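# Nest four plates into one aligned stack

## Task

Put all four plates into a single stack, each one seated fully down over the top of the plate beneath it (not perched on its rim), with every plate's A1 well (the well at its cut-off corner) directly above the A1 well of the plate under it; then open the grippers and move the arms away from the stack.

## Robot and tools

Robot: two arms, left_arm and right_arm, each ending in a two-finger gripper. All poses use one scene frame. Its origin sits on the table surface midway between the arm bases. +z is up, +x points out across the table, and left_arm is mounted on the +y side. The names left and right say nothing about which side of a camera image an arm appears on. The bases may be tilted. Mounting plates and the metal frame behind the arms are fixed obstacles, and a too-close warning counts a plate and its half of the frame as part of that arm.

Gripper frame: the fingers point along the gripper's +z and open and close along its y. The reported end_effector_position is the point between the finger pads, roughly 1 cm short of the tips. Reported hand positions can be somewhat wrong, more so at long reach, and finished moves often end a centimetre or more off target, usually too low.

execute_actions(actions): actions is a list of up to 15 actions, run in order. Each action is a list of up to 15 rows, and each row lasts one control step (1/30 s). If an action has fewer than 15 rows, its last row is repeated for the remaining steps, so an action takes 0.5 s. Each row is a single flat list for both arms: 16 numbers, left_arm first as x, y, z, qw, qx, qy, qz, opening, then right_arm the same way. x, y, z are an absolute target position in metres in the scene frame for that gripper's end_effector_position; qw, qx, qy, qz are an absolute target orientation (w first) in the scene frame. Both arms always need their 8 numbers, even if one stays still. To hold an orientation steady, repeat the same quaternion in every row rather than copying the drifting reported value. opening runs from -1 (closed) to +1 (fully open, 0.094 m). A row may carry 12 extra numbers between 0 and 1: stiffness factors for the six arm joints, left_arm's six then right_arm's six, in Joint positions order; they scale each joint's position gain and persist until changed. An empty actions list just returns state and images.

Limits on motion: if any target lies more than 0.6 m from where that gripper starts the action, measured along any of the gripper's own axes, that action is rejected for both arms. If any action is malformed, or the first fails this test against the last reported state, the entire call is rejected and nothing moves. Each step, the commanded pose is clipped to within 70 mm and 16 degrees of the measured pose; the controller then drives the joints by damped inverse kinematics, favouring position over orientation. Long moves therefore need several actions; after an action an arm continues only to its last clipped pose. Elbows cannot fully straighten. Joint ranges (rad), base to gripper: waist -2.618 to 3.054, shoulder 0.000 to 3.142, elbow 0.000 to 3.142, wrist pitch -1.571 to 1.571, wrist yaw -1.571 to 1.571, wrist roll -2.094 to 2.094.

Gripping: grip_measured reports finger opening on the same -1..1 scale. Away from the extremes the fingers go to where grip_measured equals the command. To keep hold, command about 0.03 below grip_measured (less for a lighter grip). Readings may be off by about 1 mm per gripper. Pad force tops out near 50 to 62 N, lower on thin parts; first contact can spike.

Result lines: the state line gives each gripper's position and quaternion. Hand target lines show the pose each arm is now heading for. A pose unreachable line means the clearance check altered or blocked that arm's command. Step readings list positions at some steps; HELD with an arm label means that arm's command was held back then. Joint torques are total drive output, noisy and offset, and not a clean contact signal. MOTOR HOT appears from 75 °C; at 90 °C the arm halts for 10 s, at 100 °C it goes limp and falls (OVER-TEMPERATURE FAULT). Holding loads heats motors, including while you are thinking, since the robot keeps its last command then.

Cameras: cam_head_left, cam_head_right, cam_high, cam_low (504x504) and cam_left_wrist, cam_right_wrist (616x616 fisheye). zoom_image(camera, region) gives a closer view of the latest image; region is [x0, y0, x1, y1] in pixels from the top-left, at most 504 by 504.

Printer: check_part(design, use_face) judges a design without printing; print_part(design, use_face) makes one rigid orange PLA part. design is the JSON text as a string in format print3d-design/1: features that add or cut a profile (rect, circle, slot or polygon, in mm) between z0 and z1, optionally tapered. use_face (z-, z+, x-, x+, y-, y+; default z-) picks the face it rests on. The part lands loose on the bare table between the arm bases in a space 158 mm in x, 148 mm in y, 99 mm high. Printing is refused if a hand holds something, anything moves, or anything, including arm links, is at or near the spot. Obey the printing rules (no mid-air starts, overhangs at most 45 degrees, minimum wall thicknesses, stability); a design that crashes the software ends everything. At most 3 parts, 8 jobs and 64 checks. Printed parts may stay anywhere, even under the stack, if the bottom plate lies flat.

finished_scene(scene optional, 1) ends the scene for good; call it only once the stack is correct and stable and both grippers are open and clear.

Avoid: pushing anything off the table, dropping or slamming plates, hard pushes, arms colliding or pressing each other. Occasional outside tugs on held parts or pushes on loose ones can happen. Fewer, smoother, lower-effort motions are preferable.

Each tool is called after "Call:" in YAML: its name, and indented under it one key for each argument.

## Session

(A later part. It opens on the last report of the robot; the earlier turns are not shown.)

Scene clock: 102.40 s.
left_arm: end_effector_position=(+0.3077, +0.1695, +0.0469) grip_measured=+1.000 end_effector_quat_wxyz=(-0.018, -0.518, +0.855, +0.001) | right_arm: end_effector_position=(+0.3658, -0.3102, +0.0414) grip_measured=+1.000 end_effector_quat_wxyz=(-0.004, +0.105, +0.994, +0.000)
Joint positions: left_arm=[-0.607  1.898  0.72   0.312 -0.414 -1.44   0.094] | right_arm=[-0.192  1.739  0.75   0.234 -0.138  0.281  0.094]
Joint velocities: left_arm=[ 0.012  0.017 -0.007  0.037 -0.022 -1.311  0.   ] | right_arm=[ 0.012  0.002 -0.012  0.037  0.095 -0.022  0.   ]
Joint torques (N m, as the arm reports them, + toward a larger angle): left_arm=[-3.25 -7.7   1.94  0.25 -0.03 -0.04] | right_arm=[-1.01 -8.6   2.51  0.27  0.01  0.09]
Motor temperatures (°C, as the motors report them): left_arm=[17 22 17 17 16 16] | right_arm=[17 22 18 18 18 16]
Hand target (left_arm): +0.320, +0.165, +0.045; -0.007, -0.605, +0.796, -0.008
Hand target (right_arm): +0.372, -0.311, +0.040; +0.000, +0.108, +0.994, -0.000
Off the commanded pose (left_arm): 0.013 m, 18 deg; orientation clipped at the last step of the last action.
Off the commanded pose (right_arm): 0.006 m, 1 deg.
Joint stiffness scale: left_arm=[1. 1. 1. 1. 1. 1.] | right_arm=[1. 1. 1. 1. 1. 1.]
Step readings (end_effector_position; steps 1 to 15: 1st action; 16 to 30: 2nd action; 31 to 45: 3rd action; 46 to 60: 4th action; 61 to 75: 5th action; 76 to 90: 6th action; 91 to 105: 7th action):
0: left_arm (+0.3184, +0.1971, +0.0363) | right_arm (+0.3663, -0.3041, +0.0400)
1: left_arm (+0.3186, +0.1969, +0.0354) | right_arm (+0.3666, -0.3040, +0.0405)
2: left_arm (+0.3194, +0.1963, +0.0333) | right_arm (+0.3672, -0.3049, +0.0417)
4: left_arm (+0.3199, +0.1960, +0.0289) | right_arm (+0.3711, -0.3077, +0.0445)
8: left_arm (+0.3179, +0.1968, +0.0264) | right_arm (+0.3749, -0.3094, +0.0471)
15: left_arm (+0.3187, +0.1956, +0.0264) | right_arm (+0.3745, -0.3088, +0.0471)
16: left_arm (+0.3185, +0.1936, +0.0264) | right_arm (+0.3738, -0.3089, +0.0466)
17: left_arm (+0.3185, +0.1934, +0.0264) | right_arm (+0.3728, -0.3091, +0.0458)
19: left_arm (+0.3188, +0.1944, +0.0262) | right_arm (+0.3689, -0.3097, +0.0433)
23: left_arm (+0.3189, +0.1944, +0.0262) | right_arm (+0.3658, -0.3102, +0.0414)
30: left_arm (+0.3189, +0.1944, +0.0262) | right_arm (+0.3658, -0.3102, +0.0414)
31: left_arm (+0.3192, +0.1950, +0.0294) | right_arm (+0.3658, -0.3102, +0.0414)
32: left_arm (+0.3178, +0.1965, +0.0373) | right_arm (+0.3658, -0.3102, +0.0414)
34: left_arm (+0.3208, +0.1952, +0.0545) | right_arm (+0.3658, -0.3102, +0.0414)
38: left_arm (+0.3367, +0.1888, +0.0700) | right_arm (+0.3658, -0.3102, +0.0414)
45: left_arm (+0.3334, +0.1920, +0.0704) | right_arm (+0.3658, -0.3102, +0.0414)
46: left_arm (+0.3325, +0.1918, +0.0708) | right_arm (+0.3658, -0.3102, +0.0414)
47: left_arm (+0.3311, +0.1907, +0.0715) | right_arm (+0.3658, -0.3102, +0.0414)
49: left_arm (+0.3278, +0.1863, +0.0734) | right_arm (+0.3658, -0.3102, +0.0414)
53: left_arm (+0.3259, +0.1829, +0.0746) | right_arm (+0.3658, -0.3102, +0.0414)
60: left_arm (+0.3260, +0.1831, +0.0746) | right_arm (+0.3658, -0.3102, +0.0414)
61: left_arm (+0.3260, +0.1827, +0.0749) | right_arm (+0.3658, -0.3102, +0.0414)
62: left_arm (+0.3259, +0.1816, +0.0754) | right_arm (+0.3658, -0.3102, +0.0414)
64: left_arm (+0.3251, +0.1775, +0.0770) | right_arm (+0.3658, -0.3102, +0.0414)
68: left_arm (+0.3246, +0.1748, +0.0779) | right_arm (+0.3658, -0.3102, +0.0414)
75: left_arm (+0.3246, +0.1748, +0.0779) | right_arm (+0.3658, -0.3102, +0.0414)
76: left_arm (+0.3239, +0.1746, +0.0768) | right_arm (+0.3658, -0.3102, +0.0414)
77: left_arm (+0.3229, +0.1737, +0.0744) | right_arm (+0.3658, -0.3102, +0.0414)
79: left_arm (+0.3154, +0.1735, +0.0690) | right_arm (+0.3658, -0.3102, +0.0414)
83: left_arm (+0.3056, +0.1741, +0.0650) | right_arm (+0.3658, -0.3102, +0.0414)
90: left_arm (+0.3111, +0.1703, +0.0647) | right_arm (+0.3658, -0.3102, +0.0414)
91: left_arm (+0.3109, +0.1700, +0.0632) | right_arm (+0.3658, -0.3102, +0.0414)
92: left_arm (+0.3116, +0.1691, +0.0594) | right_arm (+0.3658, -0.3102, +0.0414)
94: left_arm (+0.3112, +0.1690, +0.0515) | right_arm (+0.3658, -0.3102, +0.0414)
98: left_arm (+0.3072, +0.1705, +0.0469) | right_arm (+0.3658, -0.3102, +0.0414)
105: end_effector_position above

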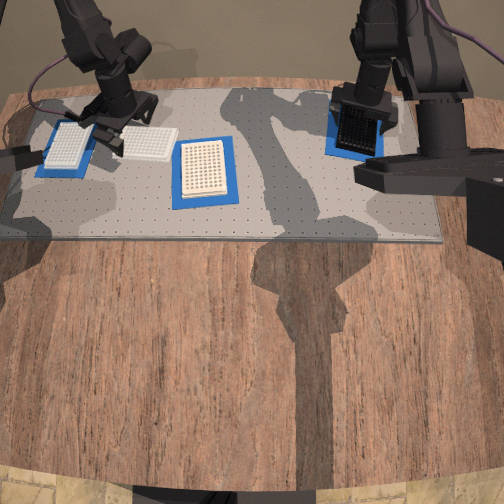

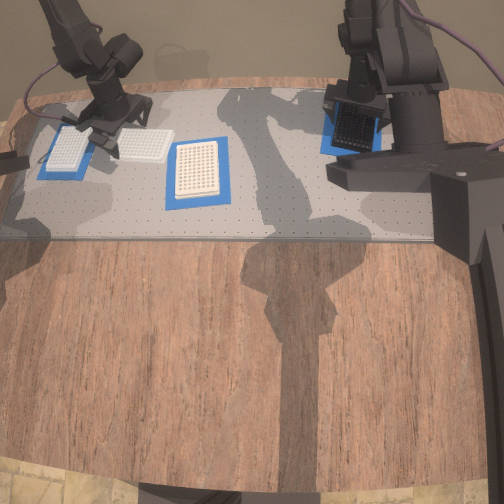

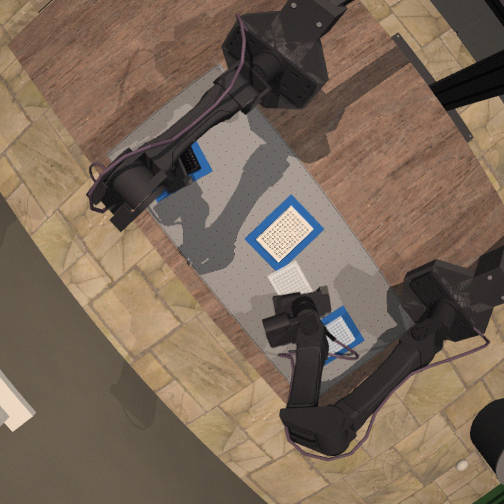

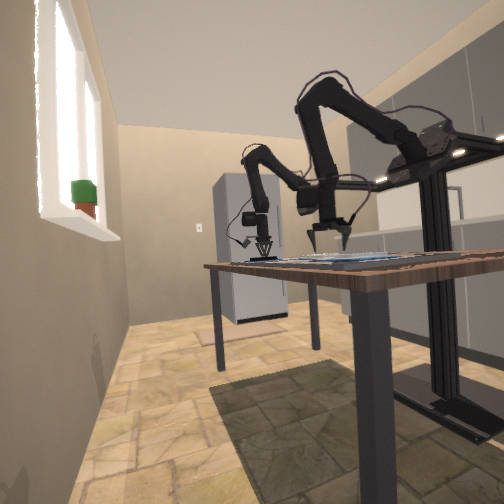

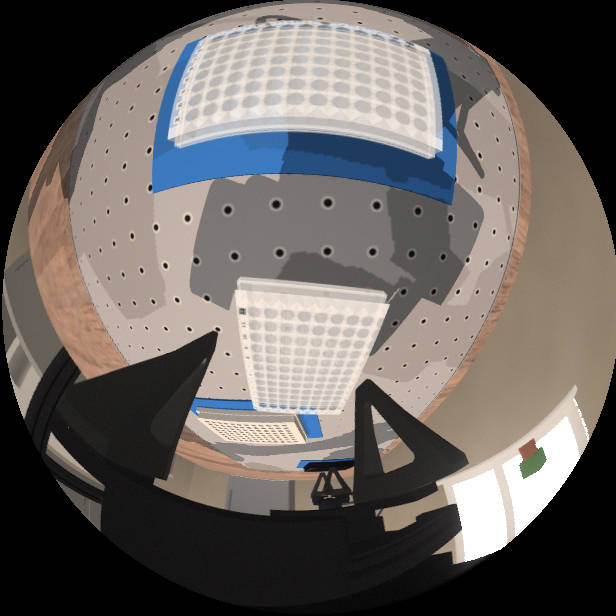

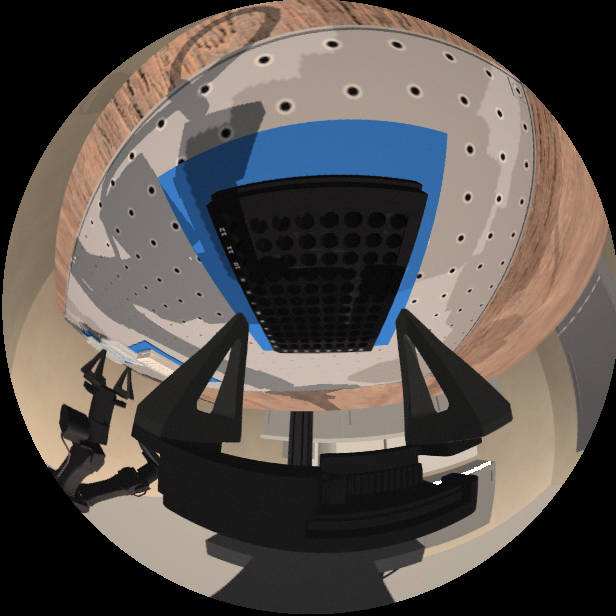

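Call:
execute_actions:
  actions:
    - [[0.32,0.135,0.048,0,-0.643,0.766,0,1,0.372,-0.310,0.026,0,0.104,0.9946,0,1]]
    - [[0.32,0.135,0.044,0,-0.643,0.766,0,1,0.372,-0.310,0.025,0,0.104,0.9946,0,1]]

Scene clock: 108.27 s.
left_arm: end_effector_position=(+0.3159, +0.1378, +0.0452) grip_measured=+1.000 end_effector_quat_wxyz=(-0.004, -0.643, +0.766, -0.003) | right_arm: end_effector_position=(+0.3586, -0.3126, +0.0279) grip_measured=+1.000 end_effector_quat_wxyz=(-0.016, +0.106, +0.994, -0.002)
Joint positions: left_arm=[-0.69   1.959  0.812  0.278 -0.487 -1.805  0.094] | right_arm=[-0.192  1.801  0.774  0.248 -0.138  0.281  0.094]
Joint velocities: left_arm=[ 0.007 -0.002 -0.002  0.125 -0.007 -0.007  0.   ] | right_arm=[-0.012  0.012 -0.022 -0.037  0.022  0.051  0.   ]
Joint torques (N m, as the arm reports them, + toward a larger angle): left_arm=[-4.15 -7.78  2.36  0.01 -0.12 -0.06] | right_arm=[-0.37 -8.5   2.75  0.44  0.06  0.07]
Motor temperatures (°C, as the motors report them): left_arm=[17 22 17 17 16 16] | right_arm=[17 22 19 18 18 16]
Hand target (left_arm): +0.320, +0.135, +0.044; +0.000, -0.643, +0.766, -0.000
Hand target (right_arm): +0.372, -0.310, +0.026; -0.000, +0.104, +0.995, -0.000
Off the commanded pose (left_arm): 0.005 m, 1 deg.
Off the commanded pose (right_arm): 0.014 m, 2 deg.
Joint stiffness scale: left_arm=[1. 1. 1. 1. 1. 1.] | right_arm=[1. 1. 1. 1. 1. 1.]
Step readings (end_effector_position; steps 1 to 15: 1st action; 16 to 30: 2nd action):
0: left_arm (+0.3098, +0.1687, +0.0468) | right_arm (+0.3658, -0.3102, +0.0414)
1: left_arm (+0.3109, +0.1676, +0.0467) | right_arm (+0.3655, -0.3104, +0.0402)
2: left_arm (+0.3123, +0.1631, +0.0462) | right_arm (+0.3658, -0.3108, +0.0373)
4: left_arm (+0.3160, +0.1473, +0.0467) | right_arm (+0.3638, -0.3117, +0.0315)
8: left_arm (+0.3214, +0.1339, +0.0488) | right_arm (+0.3584, -0.3126, +0.0279)
15: left_arm (+0.3199, +0.1380, +0.0487) | right_arm (+0.3586, -0.3126, +0.0279)
16: left_arm (+0.3193, +0.1382, +0.0484) | right_arm (+0.3586, -0.3126, +0.0279)
17: left_arm (+0.3189, +0.1380, +0.0477) | right_arm (+0.3586, -0.3126, +0.0279)
19: left_arm (+0.3177, +0.1376, +0.0462) | right_arm (+0.3586, -0.3126, +0.0279)
23: left_arm (+0.3159, +0.1378, +0.0452) | right_arm (+0.3586, -0.3126, +0.0279)
30: end_effector_position above

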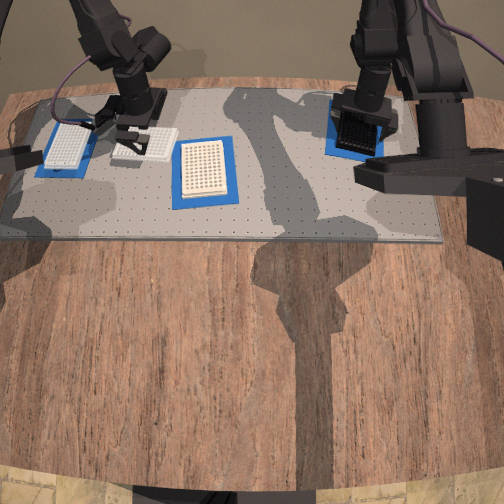

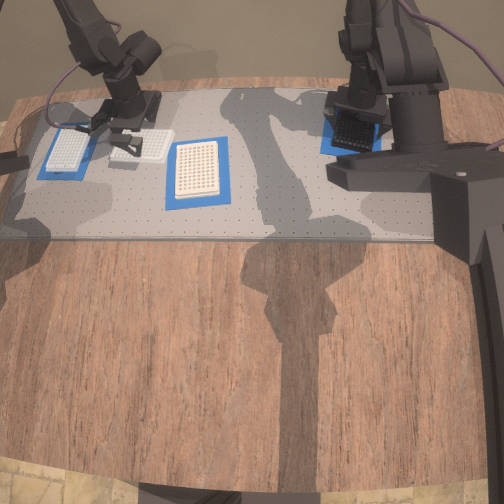

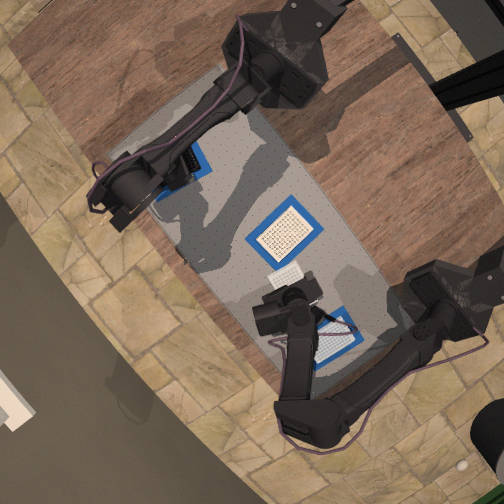

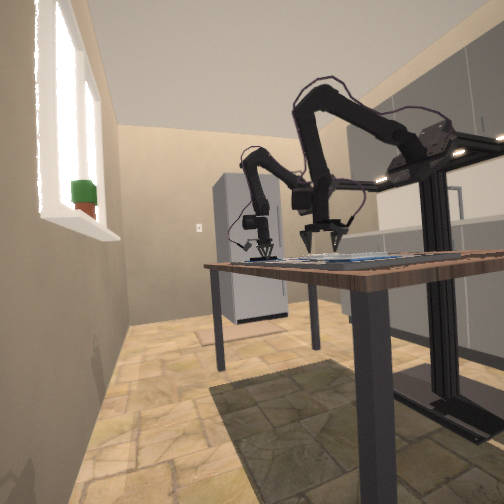

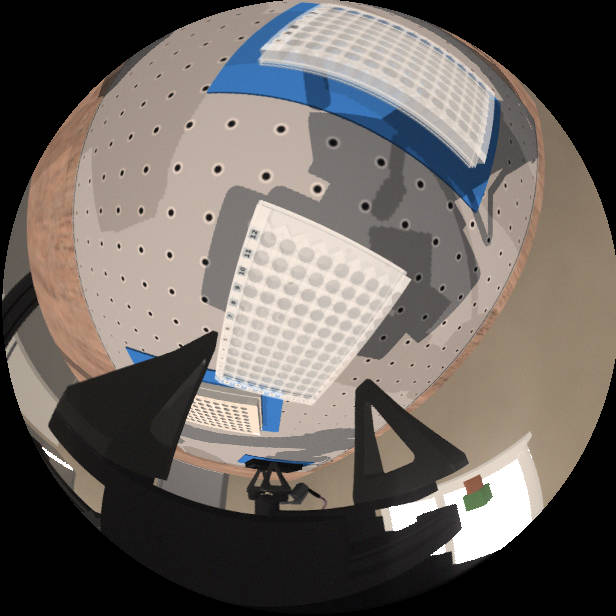

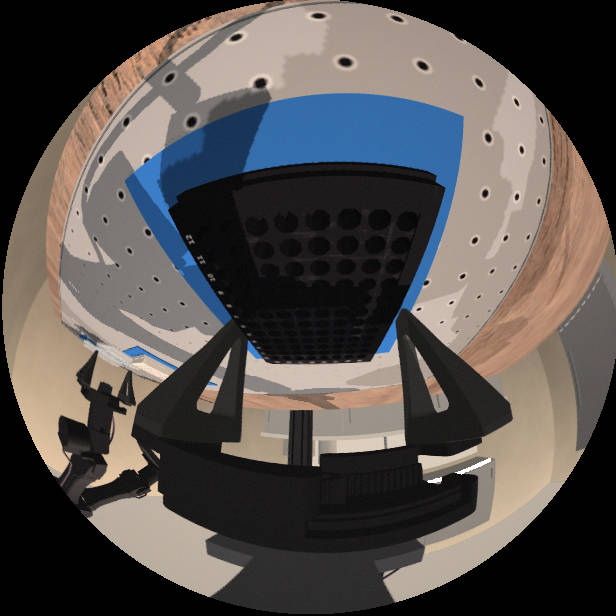

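Call:
execute_actions:
  actions:
    - [[0.305,0.135,0.05,0,-0.643,0.766,0,1,0.372,-0.310,0.025,0,0.104,0.9946,0,0.85]]
    - [[0.315,0.135,0.039,0,-0.643,0.766,0,1,0.372,-0.310,0.025,0,0.104,0.9946,0,0.72]]
    - [[0.315,0.135,0.039,0,-0.643,0.766,0,1,0.36,-0.310,0.07,0,0.104,0.9946,0,0.72]]
    - [[0.315,0.135,0.039,0,-0.643,0.766,0,1,0.31,-0.2,0.08,0,0.04,0.999,0,0.72]]

Scene clock: 123.70 s.
left_arm: end_effector_position=(+0.3095, +0.1360, +0.0417) grip_measured=+1.000 end_effector_quat_wxyz=(-0.003, -0.642, +0.766, +0.001) | right_arm: end_effector_position=(+0.3066, -0.1915, +0.0776) grip_measured=+0.746 end_effector_quat_wxyz=(-0.013, +0.026, +0.999, +0.018)
Joint positions: left_arm=[-0.699  1.984  0.812  0.292 -0.497 -1.815  0.094] | right_arm=[0.255 1.583 0.576 0.242 0.151 0.43  0.082]
Joint velocities: left_arm=[ 0.012  0.002 -0.007 -0.007 -0.007 -0.037  0.   ] | right_arm=[ 0.002  0.002 -0.012 -0.066  0.212  0.095  0.   ]
Joint torques (N m, as the arm reports them, + toward a larger angle): left_arm=[-3.47 -7.73  1.88  0.14  0.    0.05] | right_arm=[ 0.9  -9.01 -0.54  0.38  0.05  0.05]
Motor temperatures (°C, as the motors report them): left_arm=[17 23 17 17 16 16] | right_arm=[17 22 19 18 18 16]
Hand target (left_arm): +0.315, +0.135, +0.039; -0.000, -0.643, +0.766, -0.000
Hand target (right_arm): +0.310, -0.200, +0.080; -0.001, +0.039, +0.999, -0.000
Off the commanded pose (left_arm): 0.006 m, 0 deg.
Off the commanded pose (right_arm): 0.009 m, 3 deg.
Joint stiffness scale: left_arm=[1. 1. 1. 1. 1. 1.] | right_arm=[1. 1. 1. 1. 1. 1.]
Step readings (end_effector_position; steps 1 to 15: 1st action; 16 to 30: 2nd action; 31 to 45: 3rd action; 46 to 60: 4th action):
0: left_arm (+0.3159, +0.1378, +0.0452) | right_arm (+0.3586, -0.3126, +0.0279)
1: left_arm (+0.3162, +0.1377, +0.0453) | right_arm (+0.3586, -0.3126, +0.0279)
2: left_arm (+0.3166, +0.1377, +0.0455) | right_arm (+0.3586, -0.3126, +0.0279)
4: left_arm (+0.3173, +0.1364, +0.0461) | right_arm (+0.3586, -0.3126, +0.0279)
8: left_arm (+0.3179, +0.1354, +0.0466) | right_arm (+0.3586, -0.3126, +0.0279)
15: left_arm (+0.3184, +0.1357, +0.0466) | right_arm (+0.3586, -0.3126, +0.0279)
16: left_arm (+0.3178, +0.1357, +0.0462) | right_arm (+0.3587, -0.3126, +0.0279)
17: left_arm (+0.3170, +0.1356, +0.0455) | right_arm (+0.3587, -0.3126, +0.0279)
19: left_arm (+0.3134, +0.1359, +0.0436) | right_arm (+0.3587, -0.3126, +0.0279)
23: left_arm (+0.3095, +0.1360, +0.0417) | right_arm (+0.3587, -0.3126, +0.0279)
30: left_arm (+0.3095, +0.1360, +0.0417) | right_arm (+0.3587, -0.3126, +0.0279)
31: left_arm (+0.3095, +0.1360, +0.0417) | right_arm (+0.3587, -0.3122, +0.0310)
32: left_arm (+0.3095, +0.1360, +0.0417) | right_arm (+0.3567, -0.3113, +0.0385)
34: left_arm (+0.3095, +0.1360, +0.0417) | right_arm (+0.3577, -0.3091, +0.0541)
38: left_arm (+0.3095, +0.1360, +0.0417) | right_arm (+0.3714, -0.3064, +0.0668)
45: left_arm (+0.3095, +0.1360, +0.0417) | right_arm (+0.3698, -0.3065, +0.0671)
46: left_arm (+0.3095, +0.1360, +0.0417) | right_arm (+0.3679, -0.3033, +0.0672)
47: left_arm (+0.3095, +0.1360, +0.0417) | right_arm (+0.3628, -0.2918, +0.0680)
49: left_arm (+0.3095, +0.1360, +0.0417) | right_arm (+0.3422, -0.2496, +0.0700)
53: left_arm (+0.3095, +0.1360, +0.0417) | right_arm (+0.3032, -0.1829, +0.0778)
60: end_effector_position above

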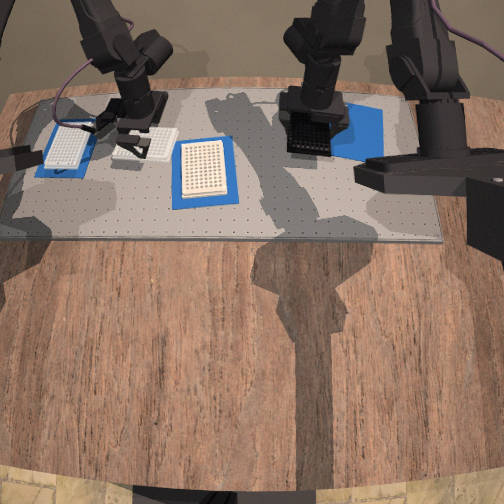

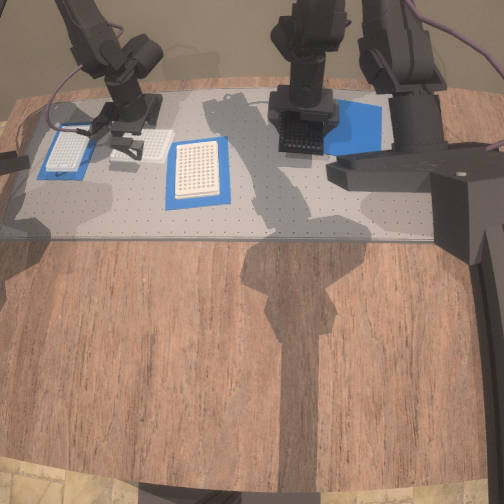

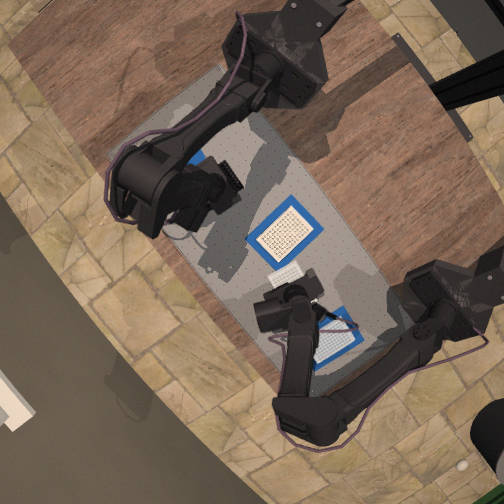

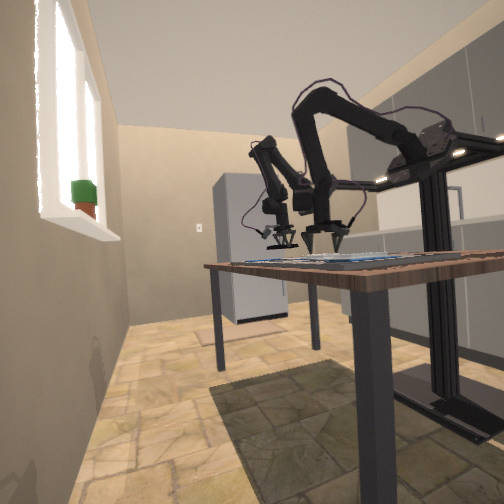

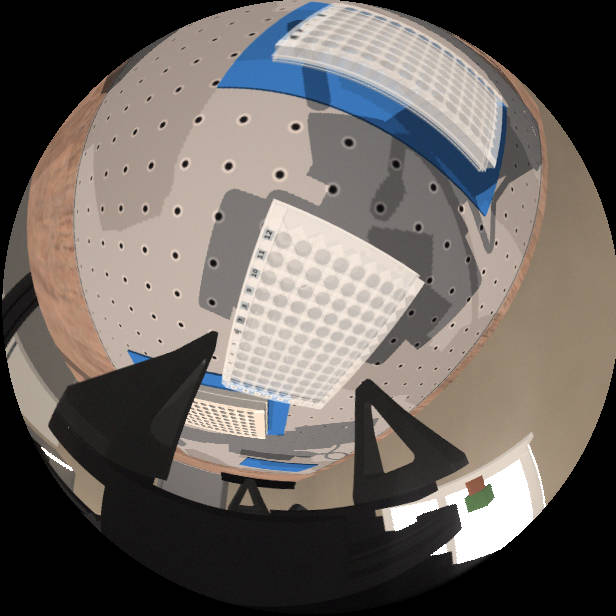

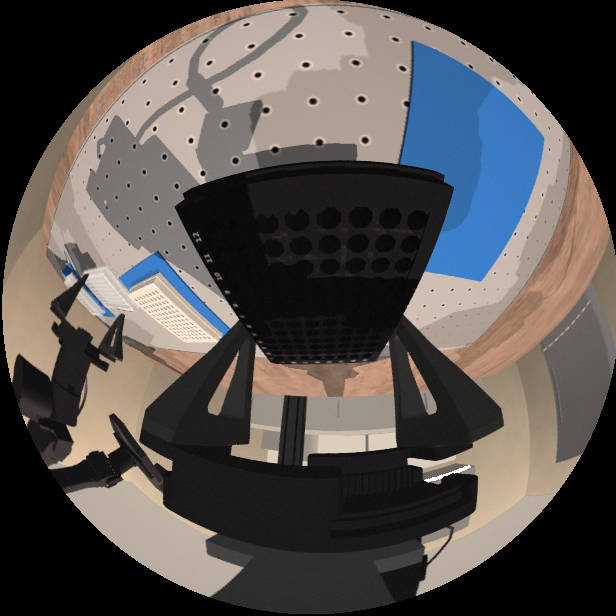

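Call:
execute_actions:
  actions:
    - [[0.32,0.133,0.024,0,-0.643,0.766,0,1,0.31,-0.2,0.08,0,0,1,0,0.72]]
    - [[0.32,0.133,0.024,0,-0.643,0.766,0,1,0.31,-0.2,0.08,0,0,1,0,0.72]]

Scene clock: 128.40 s.
left_arm: end_effector_position=(+0.3121, +0.1379, +0.0257) grip_measured=+1.000 end_effector_quat_wxyz=(-0.004, -0.642, +0.766, +0.007) | right_arm: end_effector_position=(+0.3257, -0.2012, +0.0811) grip_measured=+0.746 end_effector_quat_wxyz=(+0.020, +0.012, +1.000, +0.000)
Joint positions: left_arm=[-0.671  2.039  0.858  0.3   -0.483 -1.796  0.094] | right_arm=[0.235 1.56  0.578 0.267 0.193 0.38  0.082]
Joint velocities: left_arm=[ 0.002  0.007 -0.002 -0.007 -0.081 -0.051  0.   ] | right_arm=[-0.007 -0.007 -0.007 -0.051  0.022 -0.037  0.001]
Joint torques (N m, as the arm reports them, + toward a larger angle): left_arm=[-4.   -7.98  2.1   0.18  0.    0.05] | right_arm=[ 1.98 -7.4  -0.87  0.28 -0.03 -0.06]
Motor temperatures (°C, as the motors report them): left_arm=[17 23 17 17 16 16] | right_arm=[17 22 19 18 18 16]
Hand target (left_arm): +0.320, +0.133, +0.024; +0.000, -0.643, +0.766, -0.000
Hand target (right_arm): +0.310, -0.200, +0.080; -0.000, +0.000, +1.000, +0.001
Off the commanded pose (left_arm): 0.009 m, 1 deg.
Off the commanded pose (right_arm): 0.016 m, 3 deg.
Joint stiffness scale: left_arm=[1. 1. 1. 1. 1. 1.] | right_arm=[1. 1. 1. 1. 1. 1.]
Step readings (end_effector_position; steps 1 to 15: 1st action; 16 to 30: 2nd action):
0: left_arm (+0.3095, +0.1360, +0.0417) | right_arm (+0.3086, -0.1964, +0.0775)
1: left_arm (+0.3099, +0.1359, +0.0402) | right_arm (+0.3086, -0.1965, +0.0775)
2: left_arm (+0.3113, +0.1351, +0.0369) | right_arm (+0.3086, -0.1965, +0.0775)
4: left_arm (+0.3136, +0.1355, +0.0300) | right_arm (+0.3091, -0.1966, +0.0775)
8: left_arm (+0.3122, +0.1384, +0.0257) | right_arm (+0.3361, -0.1962, +0.0785)
15: left_arm (+0.3121, +0.1379, +0.0257) | right_arm (+0.3473, -0.1960, +0.0828)
16: left_arm (+0.3121, +0.1379, +0.0257) | right_arm (+0.3414, -0.1976, +0.0822)
17: left_arm (+0.3121, +0.1379, +0.0257) | right_arm (+0.3365, -0.1989, +0.0818)
19: left_arm (+0.3121, +0.1379, +0.0257) | right_arm (+0.3306, -0.2003, +0.0814)
23: left_arm (+0.3121, +0.1379, +0.0257) | right_arm (+0.3271, -0.2010, +0.0812)
30: end_effector_position above

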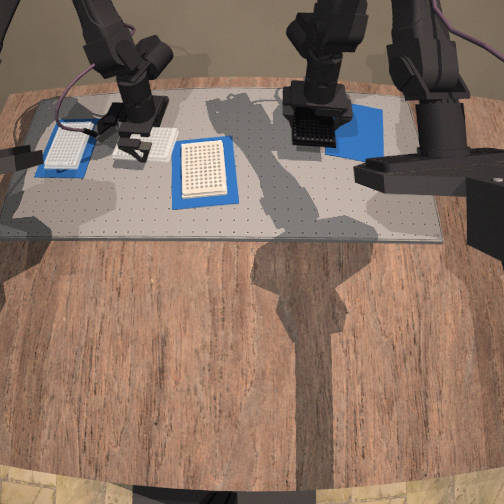

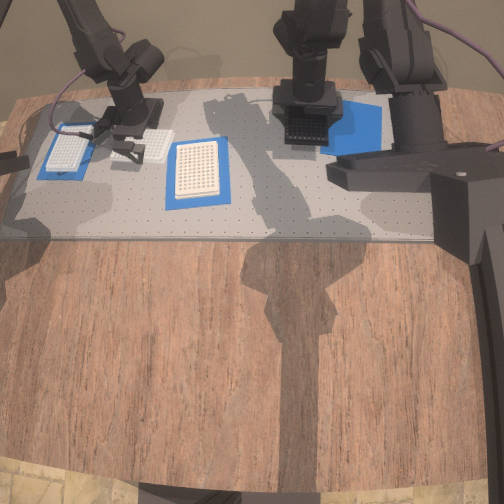

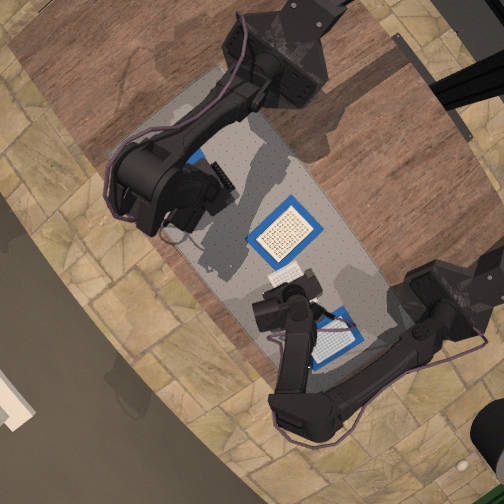

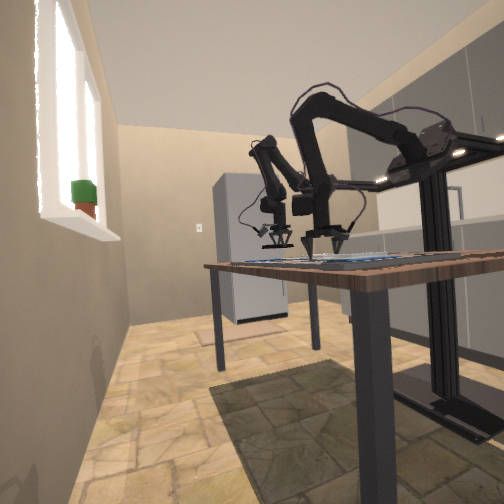

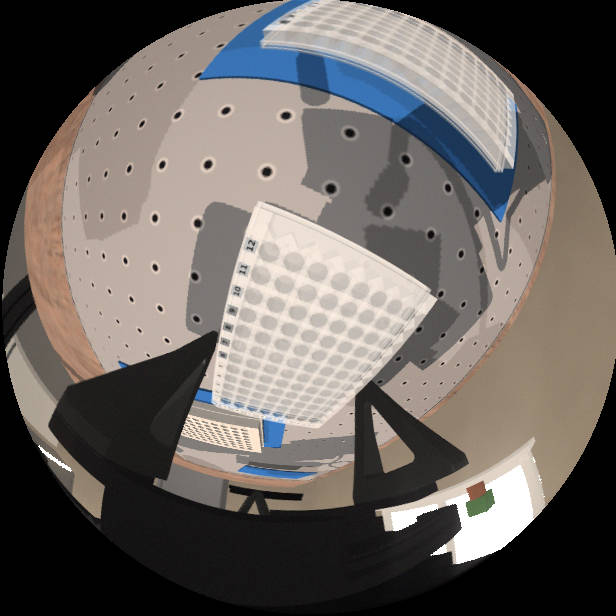

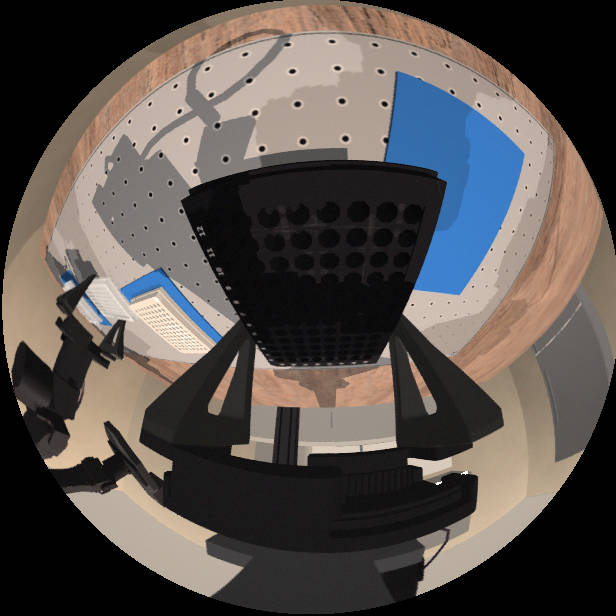

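Call:
execute_actions:
  actions:
    - [[0.32,0.133,0.024,0,-0.643,0.766,0,0.85,0.3,-0.2,0.08,0,0,1,0,0.71]]
    - [[0.32,0.133,0.024,0,-0.643,0.766,0,0.72,0.3,-0.2,0.08,0,0,1,0,0.71]]
    - [[0.31,0.15,0.075,0,-0.643,0.766,0,0.72,0.29,-0.14,0.08,0,0,1,0,0.71]]
    - [[0.31,0.24,0.08,0,-0.35,0.937,0,0.72,0.27,-0.08,0.08,0,-0.04,0.999,0,0.71]]
    - [[0.305,0.318,0.075,0,-0.05,0.999,0,0.72,0.255,0.02,0.075,0,-0.04,0.999,0,0.71]]
    - [[0.305,0.318,0.06,0,0.035,0.999,0,0.72,0.255,0.02,0.06,0,-0.04,0.999,0,0.71]]
    - [[0.305,0.318,0.06,0,0.035,0.999,0,0.72,0.255,0.02,0.06,0,-0.04,0.999,0,0.71]]

Call:
zoom_image:
  camera: "cam_head_left"
  region: [0,70,280,230]

Scene clock: 140.63 s.
left_arm: end_effector_position=(+0.3061, +0.3151, +0.0610) grip_measured=+0.747 end_effector_quat_wxyz=(-0.002, +0.035, +0.999, -0.001) | right_arm: end_effector_position=(+0.2480, +0.0103, +0.0570) grip_measured=+0.746 end_effector_quat_wxyz=(-0.008, -0.043, +0.999, -0.007)
Joint positions: left_arm=[-0.117  1.665  0.47   0.449 -0.09   0.09   0.082] | right_arm=[ 0.842  2.067  1.135 -0.038  0.588  0.779  0.082]
Joint velocities: left_arm=[ 0.017  0.017 -0.007 -0.051 -0.081  0.007 -0.001] | right_arm=[ 0.007  0.007  0.032 -0.007  0.022 -0.037 -0.001]
Joint torques (N m, as the arm reports them, + toward a larger angle): left_arm=[ 0.24 -7.02 -0.79  0.4   0.07  0.06] | right_arm=[ 5.61 -9.62  4.43  0.2   0.05  0.02]
Motor temperatures (°C, as the motors report them): left_arm=[17 23 17 17 16 16] | right_arm=[17 22 19 18 18 16]
Hand target (left_arm): +0.305, +0.318, +0.060; -0.000, +0.035, +0.999, -0.000
Hand target (right_arm): +0.255, +0.020, +0.060; +0.000, -0.040, +0.999, +0.000
Off the commanded pose (left_arm): 0.003 m, 0 deg.
Off the commanded pose (right_arm): 0.012 m, 1 deg.
Joint stiffness scale: left_arm=[1. 1. 1. 1. 1. 1.] | right_arm=[1. 1. 1. 1. 1. 1.]
Step readings (end_effector_position; steps 1 to 15: 1st action; 16 to 30: 2nd action; 31 to 45: 3rd action; 46 to 60: 4th action; 61 to 75: 5th action; 76 to 90: 6th action; 91 to 105: 7th action):
0: left_arm (+0.3121, +0.1379, +0.0257) | right_arm (+0.3254, -0.2012, +0.0811)
1: left_arm (+0.3121, +0.1379, +0.0257) | right_arm (+0.3245, -0.2010, +0.0812)
2: left_arm (+0.3121, +0.1379, +0.0257) | right_arm (+0.3227, -0.2004, +0.0813)
4: left_arm (+0.3120, +0.1379, +0.0257) | right_arm (+0.3161, -0.1996, +0.0816)
8: left_arm (+0.3120, +0.1379, +0.0257) | right_arm (+0.3113, -0.1998, +0.0818)
15: left_arm (+0.3120, +0.1379, +0.0257) | right_arm (+0.3114, -0.1997, +0.0818)
16: left_arm (+0.3120, +0.1379, +0.0257) | right_arm (+0.3114, -0.1997, +0.0818)
17: left_arm (+0.3120, +0.1379, +0.0257) | right_arm (+0.3114, -0.1997, +0.0818)
19: left_arm (+0.3120, +0.1379, +0.0257) | right_arm (+0.3114, -0.1997, +0.0818)
23: left_arm (+0.3120, +0.1379, +0.0257) | right_arm (+0.3114, -0.1997, +0.0818)
30: left_arm (+0.3120, +0.1379, +0.0257) | right_arm (+0.3114, -0.1997, +0.0818)
31: left_arm (+0.3120, +0.1390, +0.0289) | right_arm (+0.3099, -0.1965, +0.0820)
32: left_arm (+0.3099, +0.1430, +0.0369) | right_arm (+0.3053, -0.1841, +0.0825)
34: left_arm (+0.3103, +0.1501, +0.0537) | right_arm (+0.2909, -0.1493, +0.0842)
38: left_arm (+0.3246, +0.1488, +0.0685) | right_arm (+0.2823, -0.1320, +0.0826)
45: left_arm (+0.3239, +0.1490, +0.0696) | right_arm (+0.2842, -0.1387, +0.0821)
46: left_arm (+0.3228, +0.1526, +0.0698) | right_arm (+0.2834, -0.1363, +0.0822)
47: left_arm (+0.3205, +0.1632, +0.0713) | right_arm (+0.2804, -0.1254, +0.0818)
49: left_arm (+0.3161, +0.2012, +0.0729) | right_arm (+0.2701, -0.0925, +0.0827)
53: left_arm (+0.3125, +0.2474, +0.0753) | right_arm (+0.2653, -0.0713, +0.0825)
60: left_arm (+0.3120, +0.2378, +0.0774) | right_arm (+0.2654, -0.0801, +0.0818)
61: left_arm (+0.3114, +0.2411, +0.0768) | right_arm (+0.2648, -0.0775, +0.0815)
62: left_arm (+0.3109, +0.2537, +0.0758) | right_arm (+0.2637, -0.0668, +0.0794)
64: left_arm (+0.3089, +0.2946, +0.0735) | right_arm (+0.2590, -0.0272, +0.0776)
68: left_arm (+0.3044, +0.3270, +0.0726) | right_arm (+0.2540, +0.0320, +0.0791)
75: left_arm (+0.3035, +0.3159, +0.0710) | right_arm (+0.2559, +0.0213, +0.0760)
76: left_arm (+0.3030, +0.3167, +0.0700) | right_arm (+0.2551, +0.0197, +0.0744)
77: left_arm (+0.3023, +0.3176, +0.0679) | right_arm (+0.2549, +0.0197, +0.0715)
79: left_arm (+0.2985, +0.3184, +0.0641) | right_arm (+0.2529, +0.0169, +0.0643)
83: left_arm (+0.2979, +0.3180, +0.0615) | right_arm (+0.2482, +0.0104, +0.0571)
90: left_arm (+0.3042, +0.3159, +0.0611) | right_arm (+0.2480, +0.0103, +0.0570)
91: left_arm (+0.3046, +0.3157, +0.0611) | right_arm (+0.2480, +0.0103, +0.0570)
92: left_arm (+0.3050, +0.3155, +0.0611) | right_arm (+0.2480, +0.0103, +0.0570)
94: left_arm (+0.3055, +0.3155, +0.0611) | right_arm (+0.2480, +0.0103, +0.0570)
98: left_arm (+0.3059, +0.3153, +0.0610) | right_arm (+0.2480, +0.0103, +0.0570)
105: end_effector_position above

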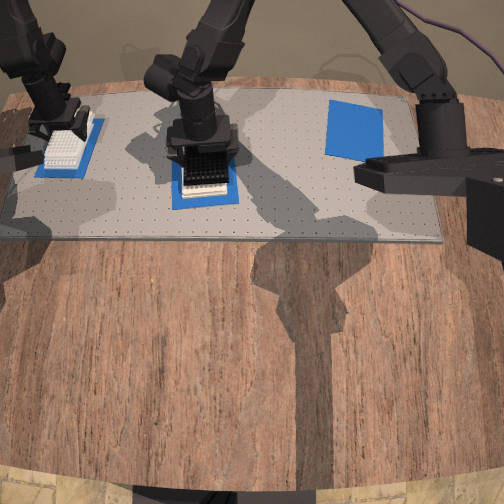

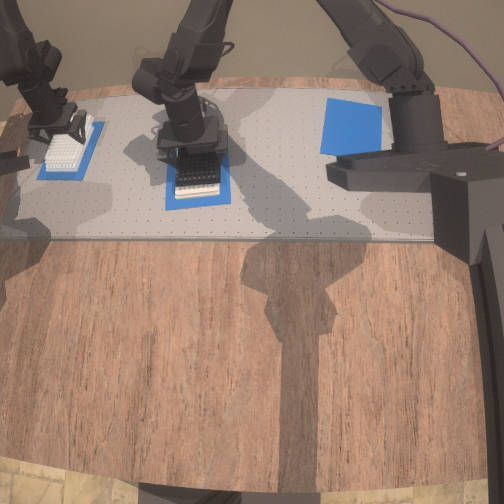

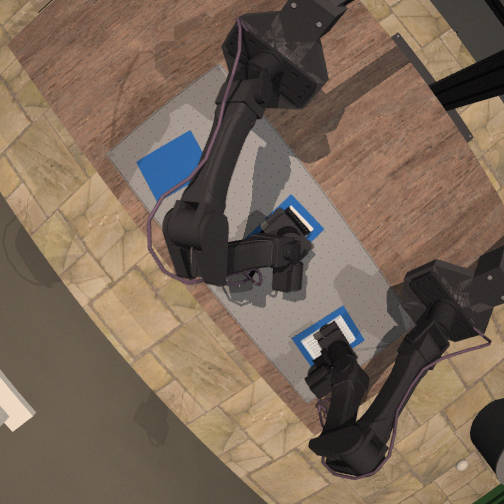

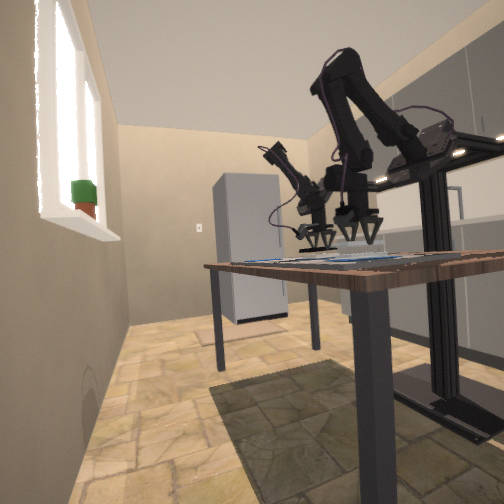

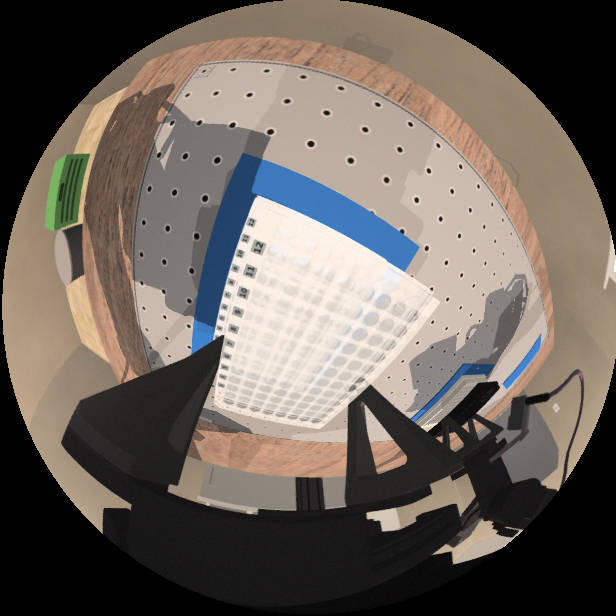

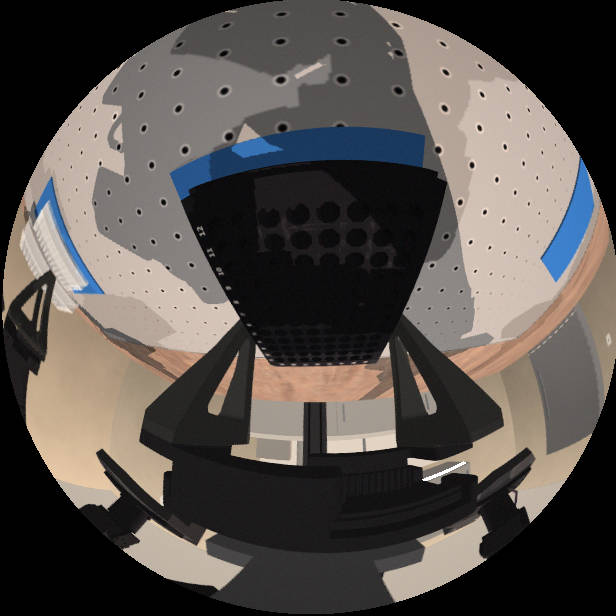

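Region (0, 70, 280, 230) of cam_head_left's 504x504 image, scaled by 1.800, with more detail than that image has; it fills the top 288 rows of this view, and the rest is white.

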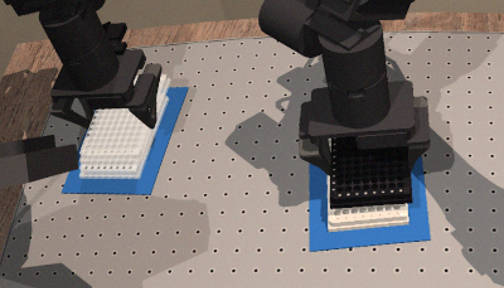

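Call:
execute_actions:
  actions:
    - [[0.312,0.323,0.046,0,0.035,0.999,0,0.72,0.255,0.028,0.05,0,-0.055,0.9985,0,0.71]]
    - [[0.312,0.323,0.044,0,0.035,0.999,0,0.72,0.255,0.028,0.048,0,-0.055,0.9985,0,0.71]]

Call:
zoom_image:
  camera: "cam_head_left"
  region: [150,120,260,220]

Call:
zoom_image:
  camera: "cam_head_right"
  region: [20,100,130,200]

Call:
zoom_image:
  camera: "cam_left_wrist"
  region: [150,130,470,450]

Call:
zoom_image:
  camera: "cam_low"
  region: [280,230,400,275]

Scene clock: 148.17 s.
left_arm: end_effector_position=(+0.2997, +0.3203, +0.0490) grip_measured=+0.747 end_effector_quat_wxyz=(-0.014, +0.036, +0.999, -0.002) | right_arm: end_effector_position=(+0.2495, +0.0195, +0.0495) grip_measured=+0.746 end_effector_quat_wxyz=(-0.007, -0.057, +0.998, -0.006)
Joint positions: left_arm=[-0.091  1.731  0.493  0.469 -0.072  0.108  0.082] | right_arm=[ 0.842  2.107  1.185 -0.043  0.588  0.75   0.082]
Joint velocities: left_arm=[-0.027  0.027 -0.002  0.022 -0.022  0.037  0.001] | right_arm=[-0.007  0.007 -0.012 -0.022  0.022 -0.051  0.   ]
Joint torques (N m, as the arm reports them, + toward a larger angle): left_arm=[ 0.21 -6.36  1.57  0.36  0.08  0.06] | right_arm=[ 5.36 -8.59  4.89  0.3   0.01 -0.08]
Motor temperatures (°C, as the motors report them): left_arm=[17 23 17 17 16 16] | right_arm=[18 23 19 18 18 16]
Hand target (left_arm): +0.312, +0.323, +0.044; -0.000, +0.035, +0.999, -0.000
Hand target (right_arm): +0.255, +0.028, +0.048; +0.000, -0.055, +0.998, +0.000
Off the commanded pose (left_arm): 0.014 m, 2 deg.
Off the commanded pose (right_arm): 0.010 m, 1 deg.
Joint stiffness scale: left_arm=[1. 1. 1. 1. 1. 1.] | right_arm=[1. 1. 1. 1. 1. 1.]
Step readings (end_effector_position; steps 1 to 15: 1st action; 16 to 30: 2nd action):
0: left_arm (+0.3062, +0.3150, +0.0610) | right_arm (+0.2480, +0.0103, +0.0570)
1: left_arm (+0.3057, +0.3153, +0.0599) | right_arm (+0.2482, +0.0111, +0.0563)
2: left_arm (+0.3057, +0.3163, +0.0571) | right_arm (+0.2489, +0.0137, +0.0545)
4: left_arm (+0.3026, +0.3197, +0.0516) | right_arm (+0.2502, +0.0185, +0.0512)
8: left_arm (+0.2977, +0.3211, +0.0490) | right_arm (+0.2495, +0.0195, +0.0495)
15: left_arm (+0.2980, +0.3205, +0.0490) | right_arm (+0.2495, +0.0195, +0.0495)
16: left_arm (+0.2982, +0.3204, +0.0490) | right_arm (+0.2495, +0.0195, +0.0495)
17: left_arm (+0.2983, +0.3204, +0.0490) | right_arm (+0.2495, +0.0195, +0.0495)
19: left_arm (+0.2989, +0.3204, +0.0490) | right_arm (+0.2495, +0.0195, +0.0495)
23: left_arm (+0.2994, +0.3203, +0.0490) | right_arm (+0.2495, +0.0195, +0.0495)
30: end_effector_position above

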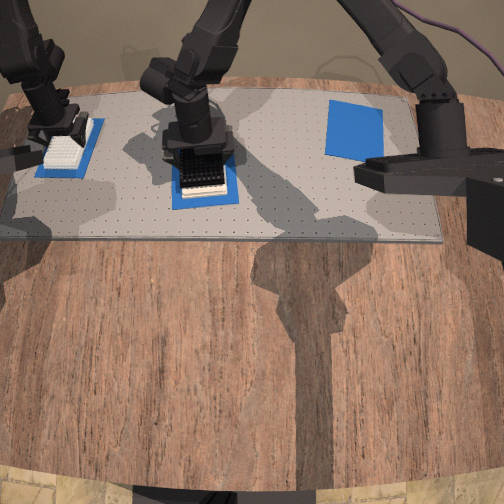

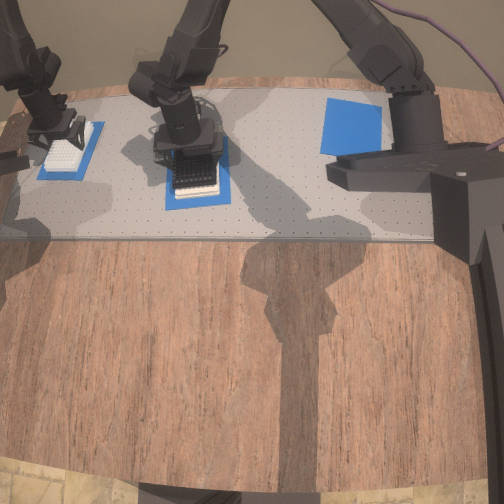

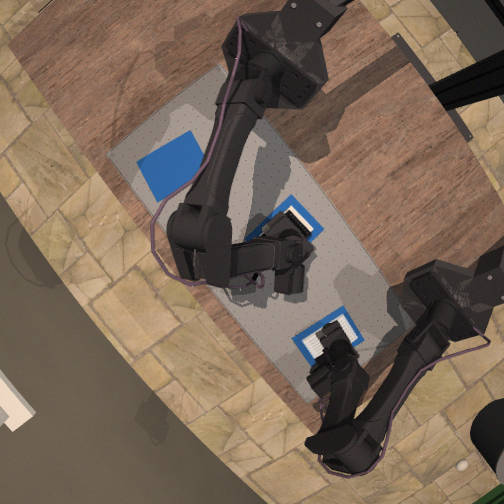

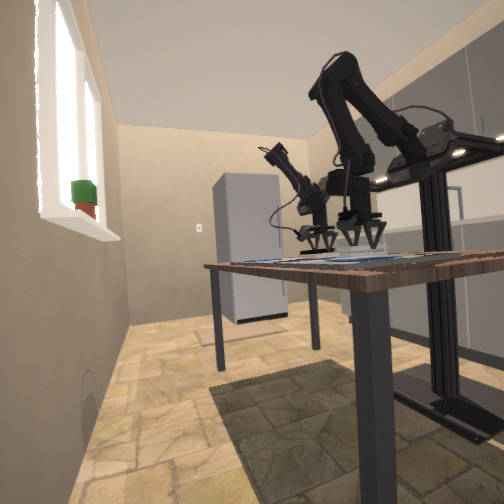

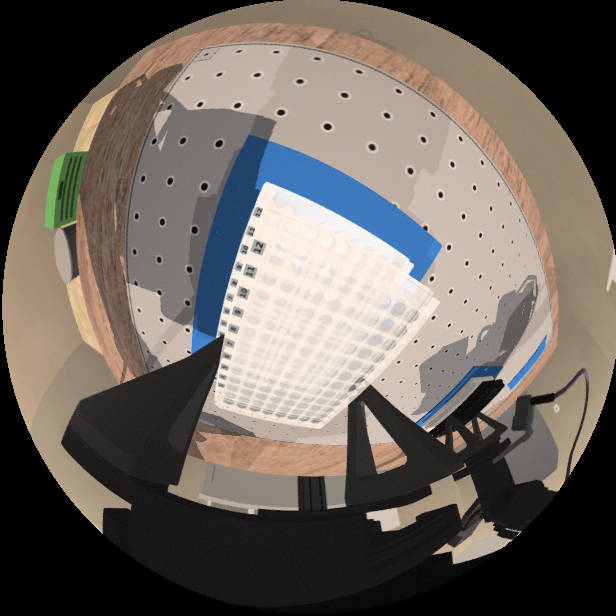

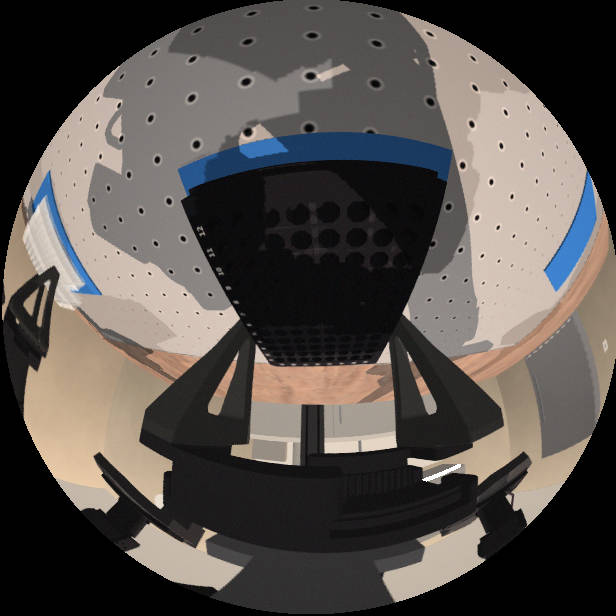

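Region (150, 120, 260, 220) of cam_head_left's 504x504 image, scaled by 4.582, with more detail than that image has; it fills the top 458 rows of this view, and the rest is white.

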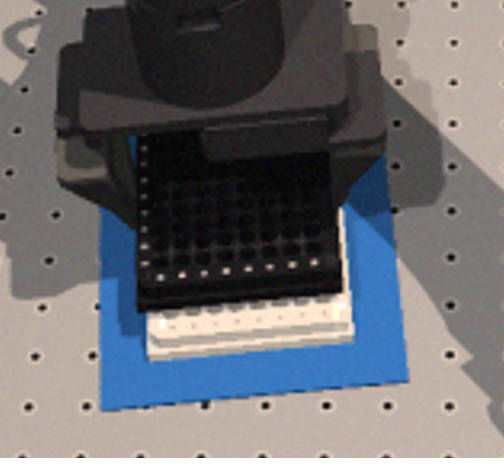

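Region (20, 100, 130, 200) of cam_head_right's 504x504 image, scaled by 4.582, with more detail than that image has; it fills the top 458 rows of this view, and the rest is white.

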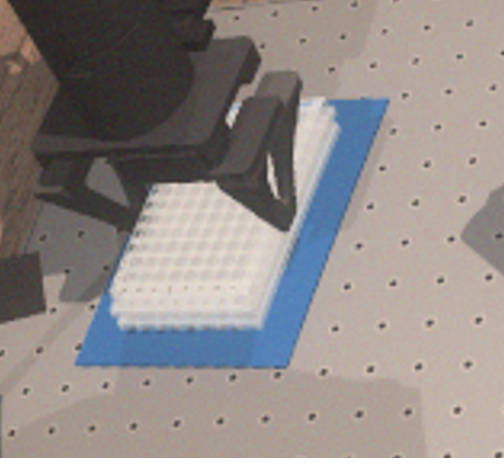

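Region (150, 130, 470, 450) of cam_left_wrist's 616x616 image, scaled by 1.575, with more detail than that image has.

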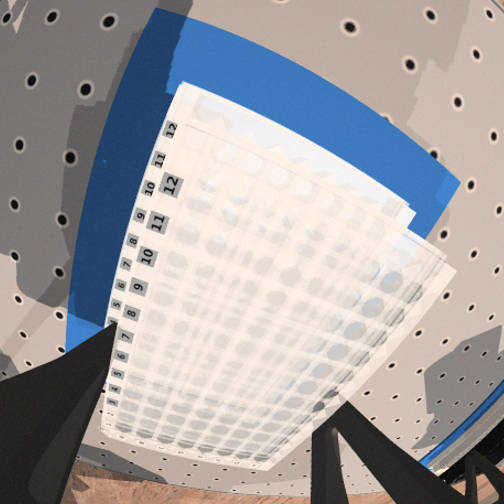

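Region (280, 230, 400, 275) of cam_low's 504x504 image, scaled by 4.200, with more detail than that image has; it fills the top 189 rows of this view, and the rest is white.

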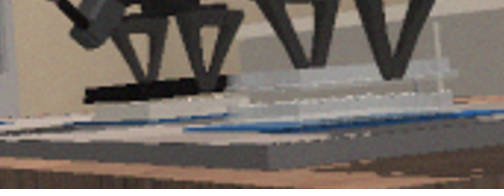

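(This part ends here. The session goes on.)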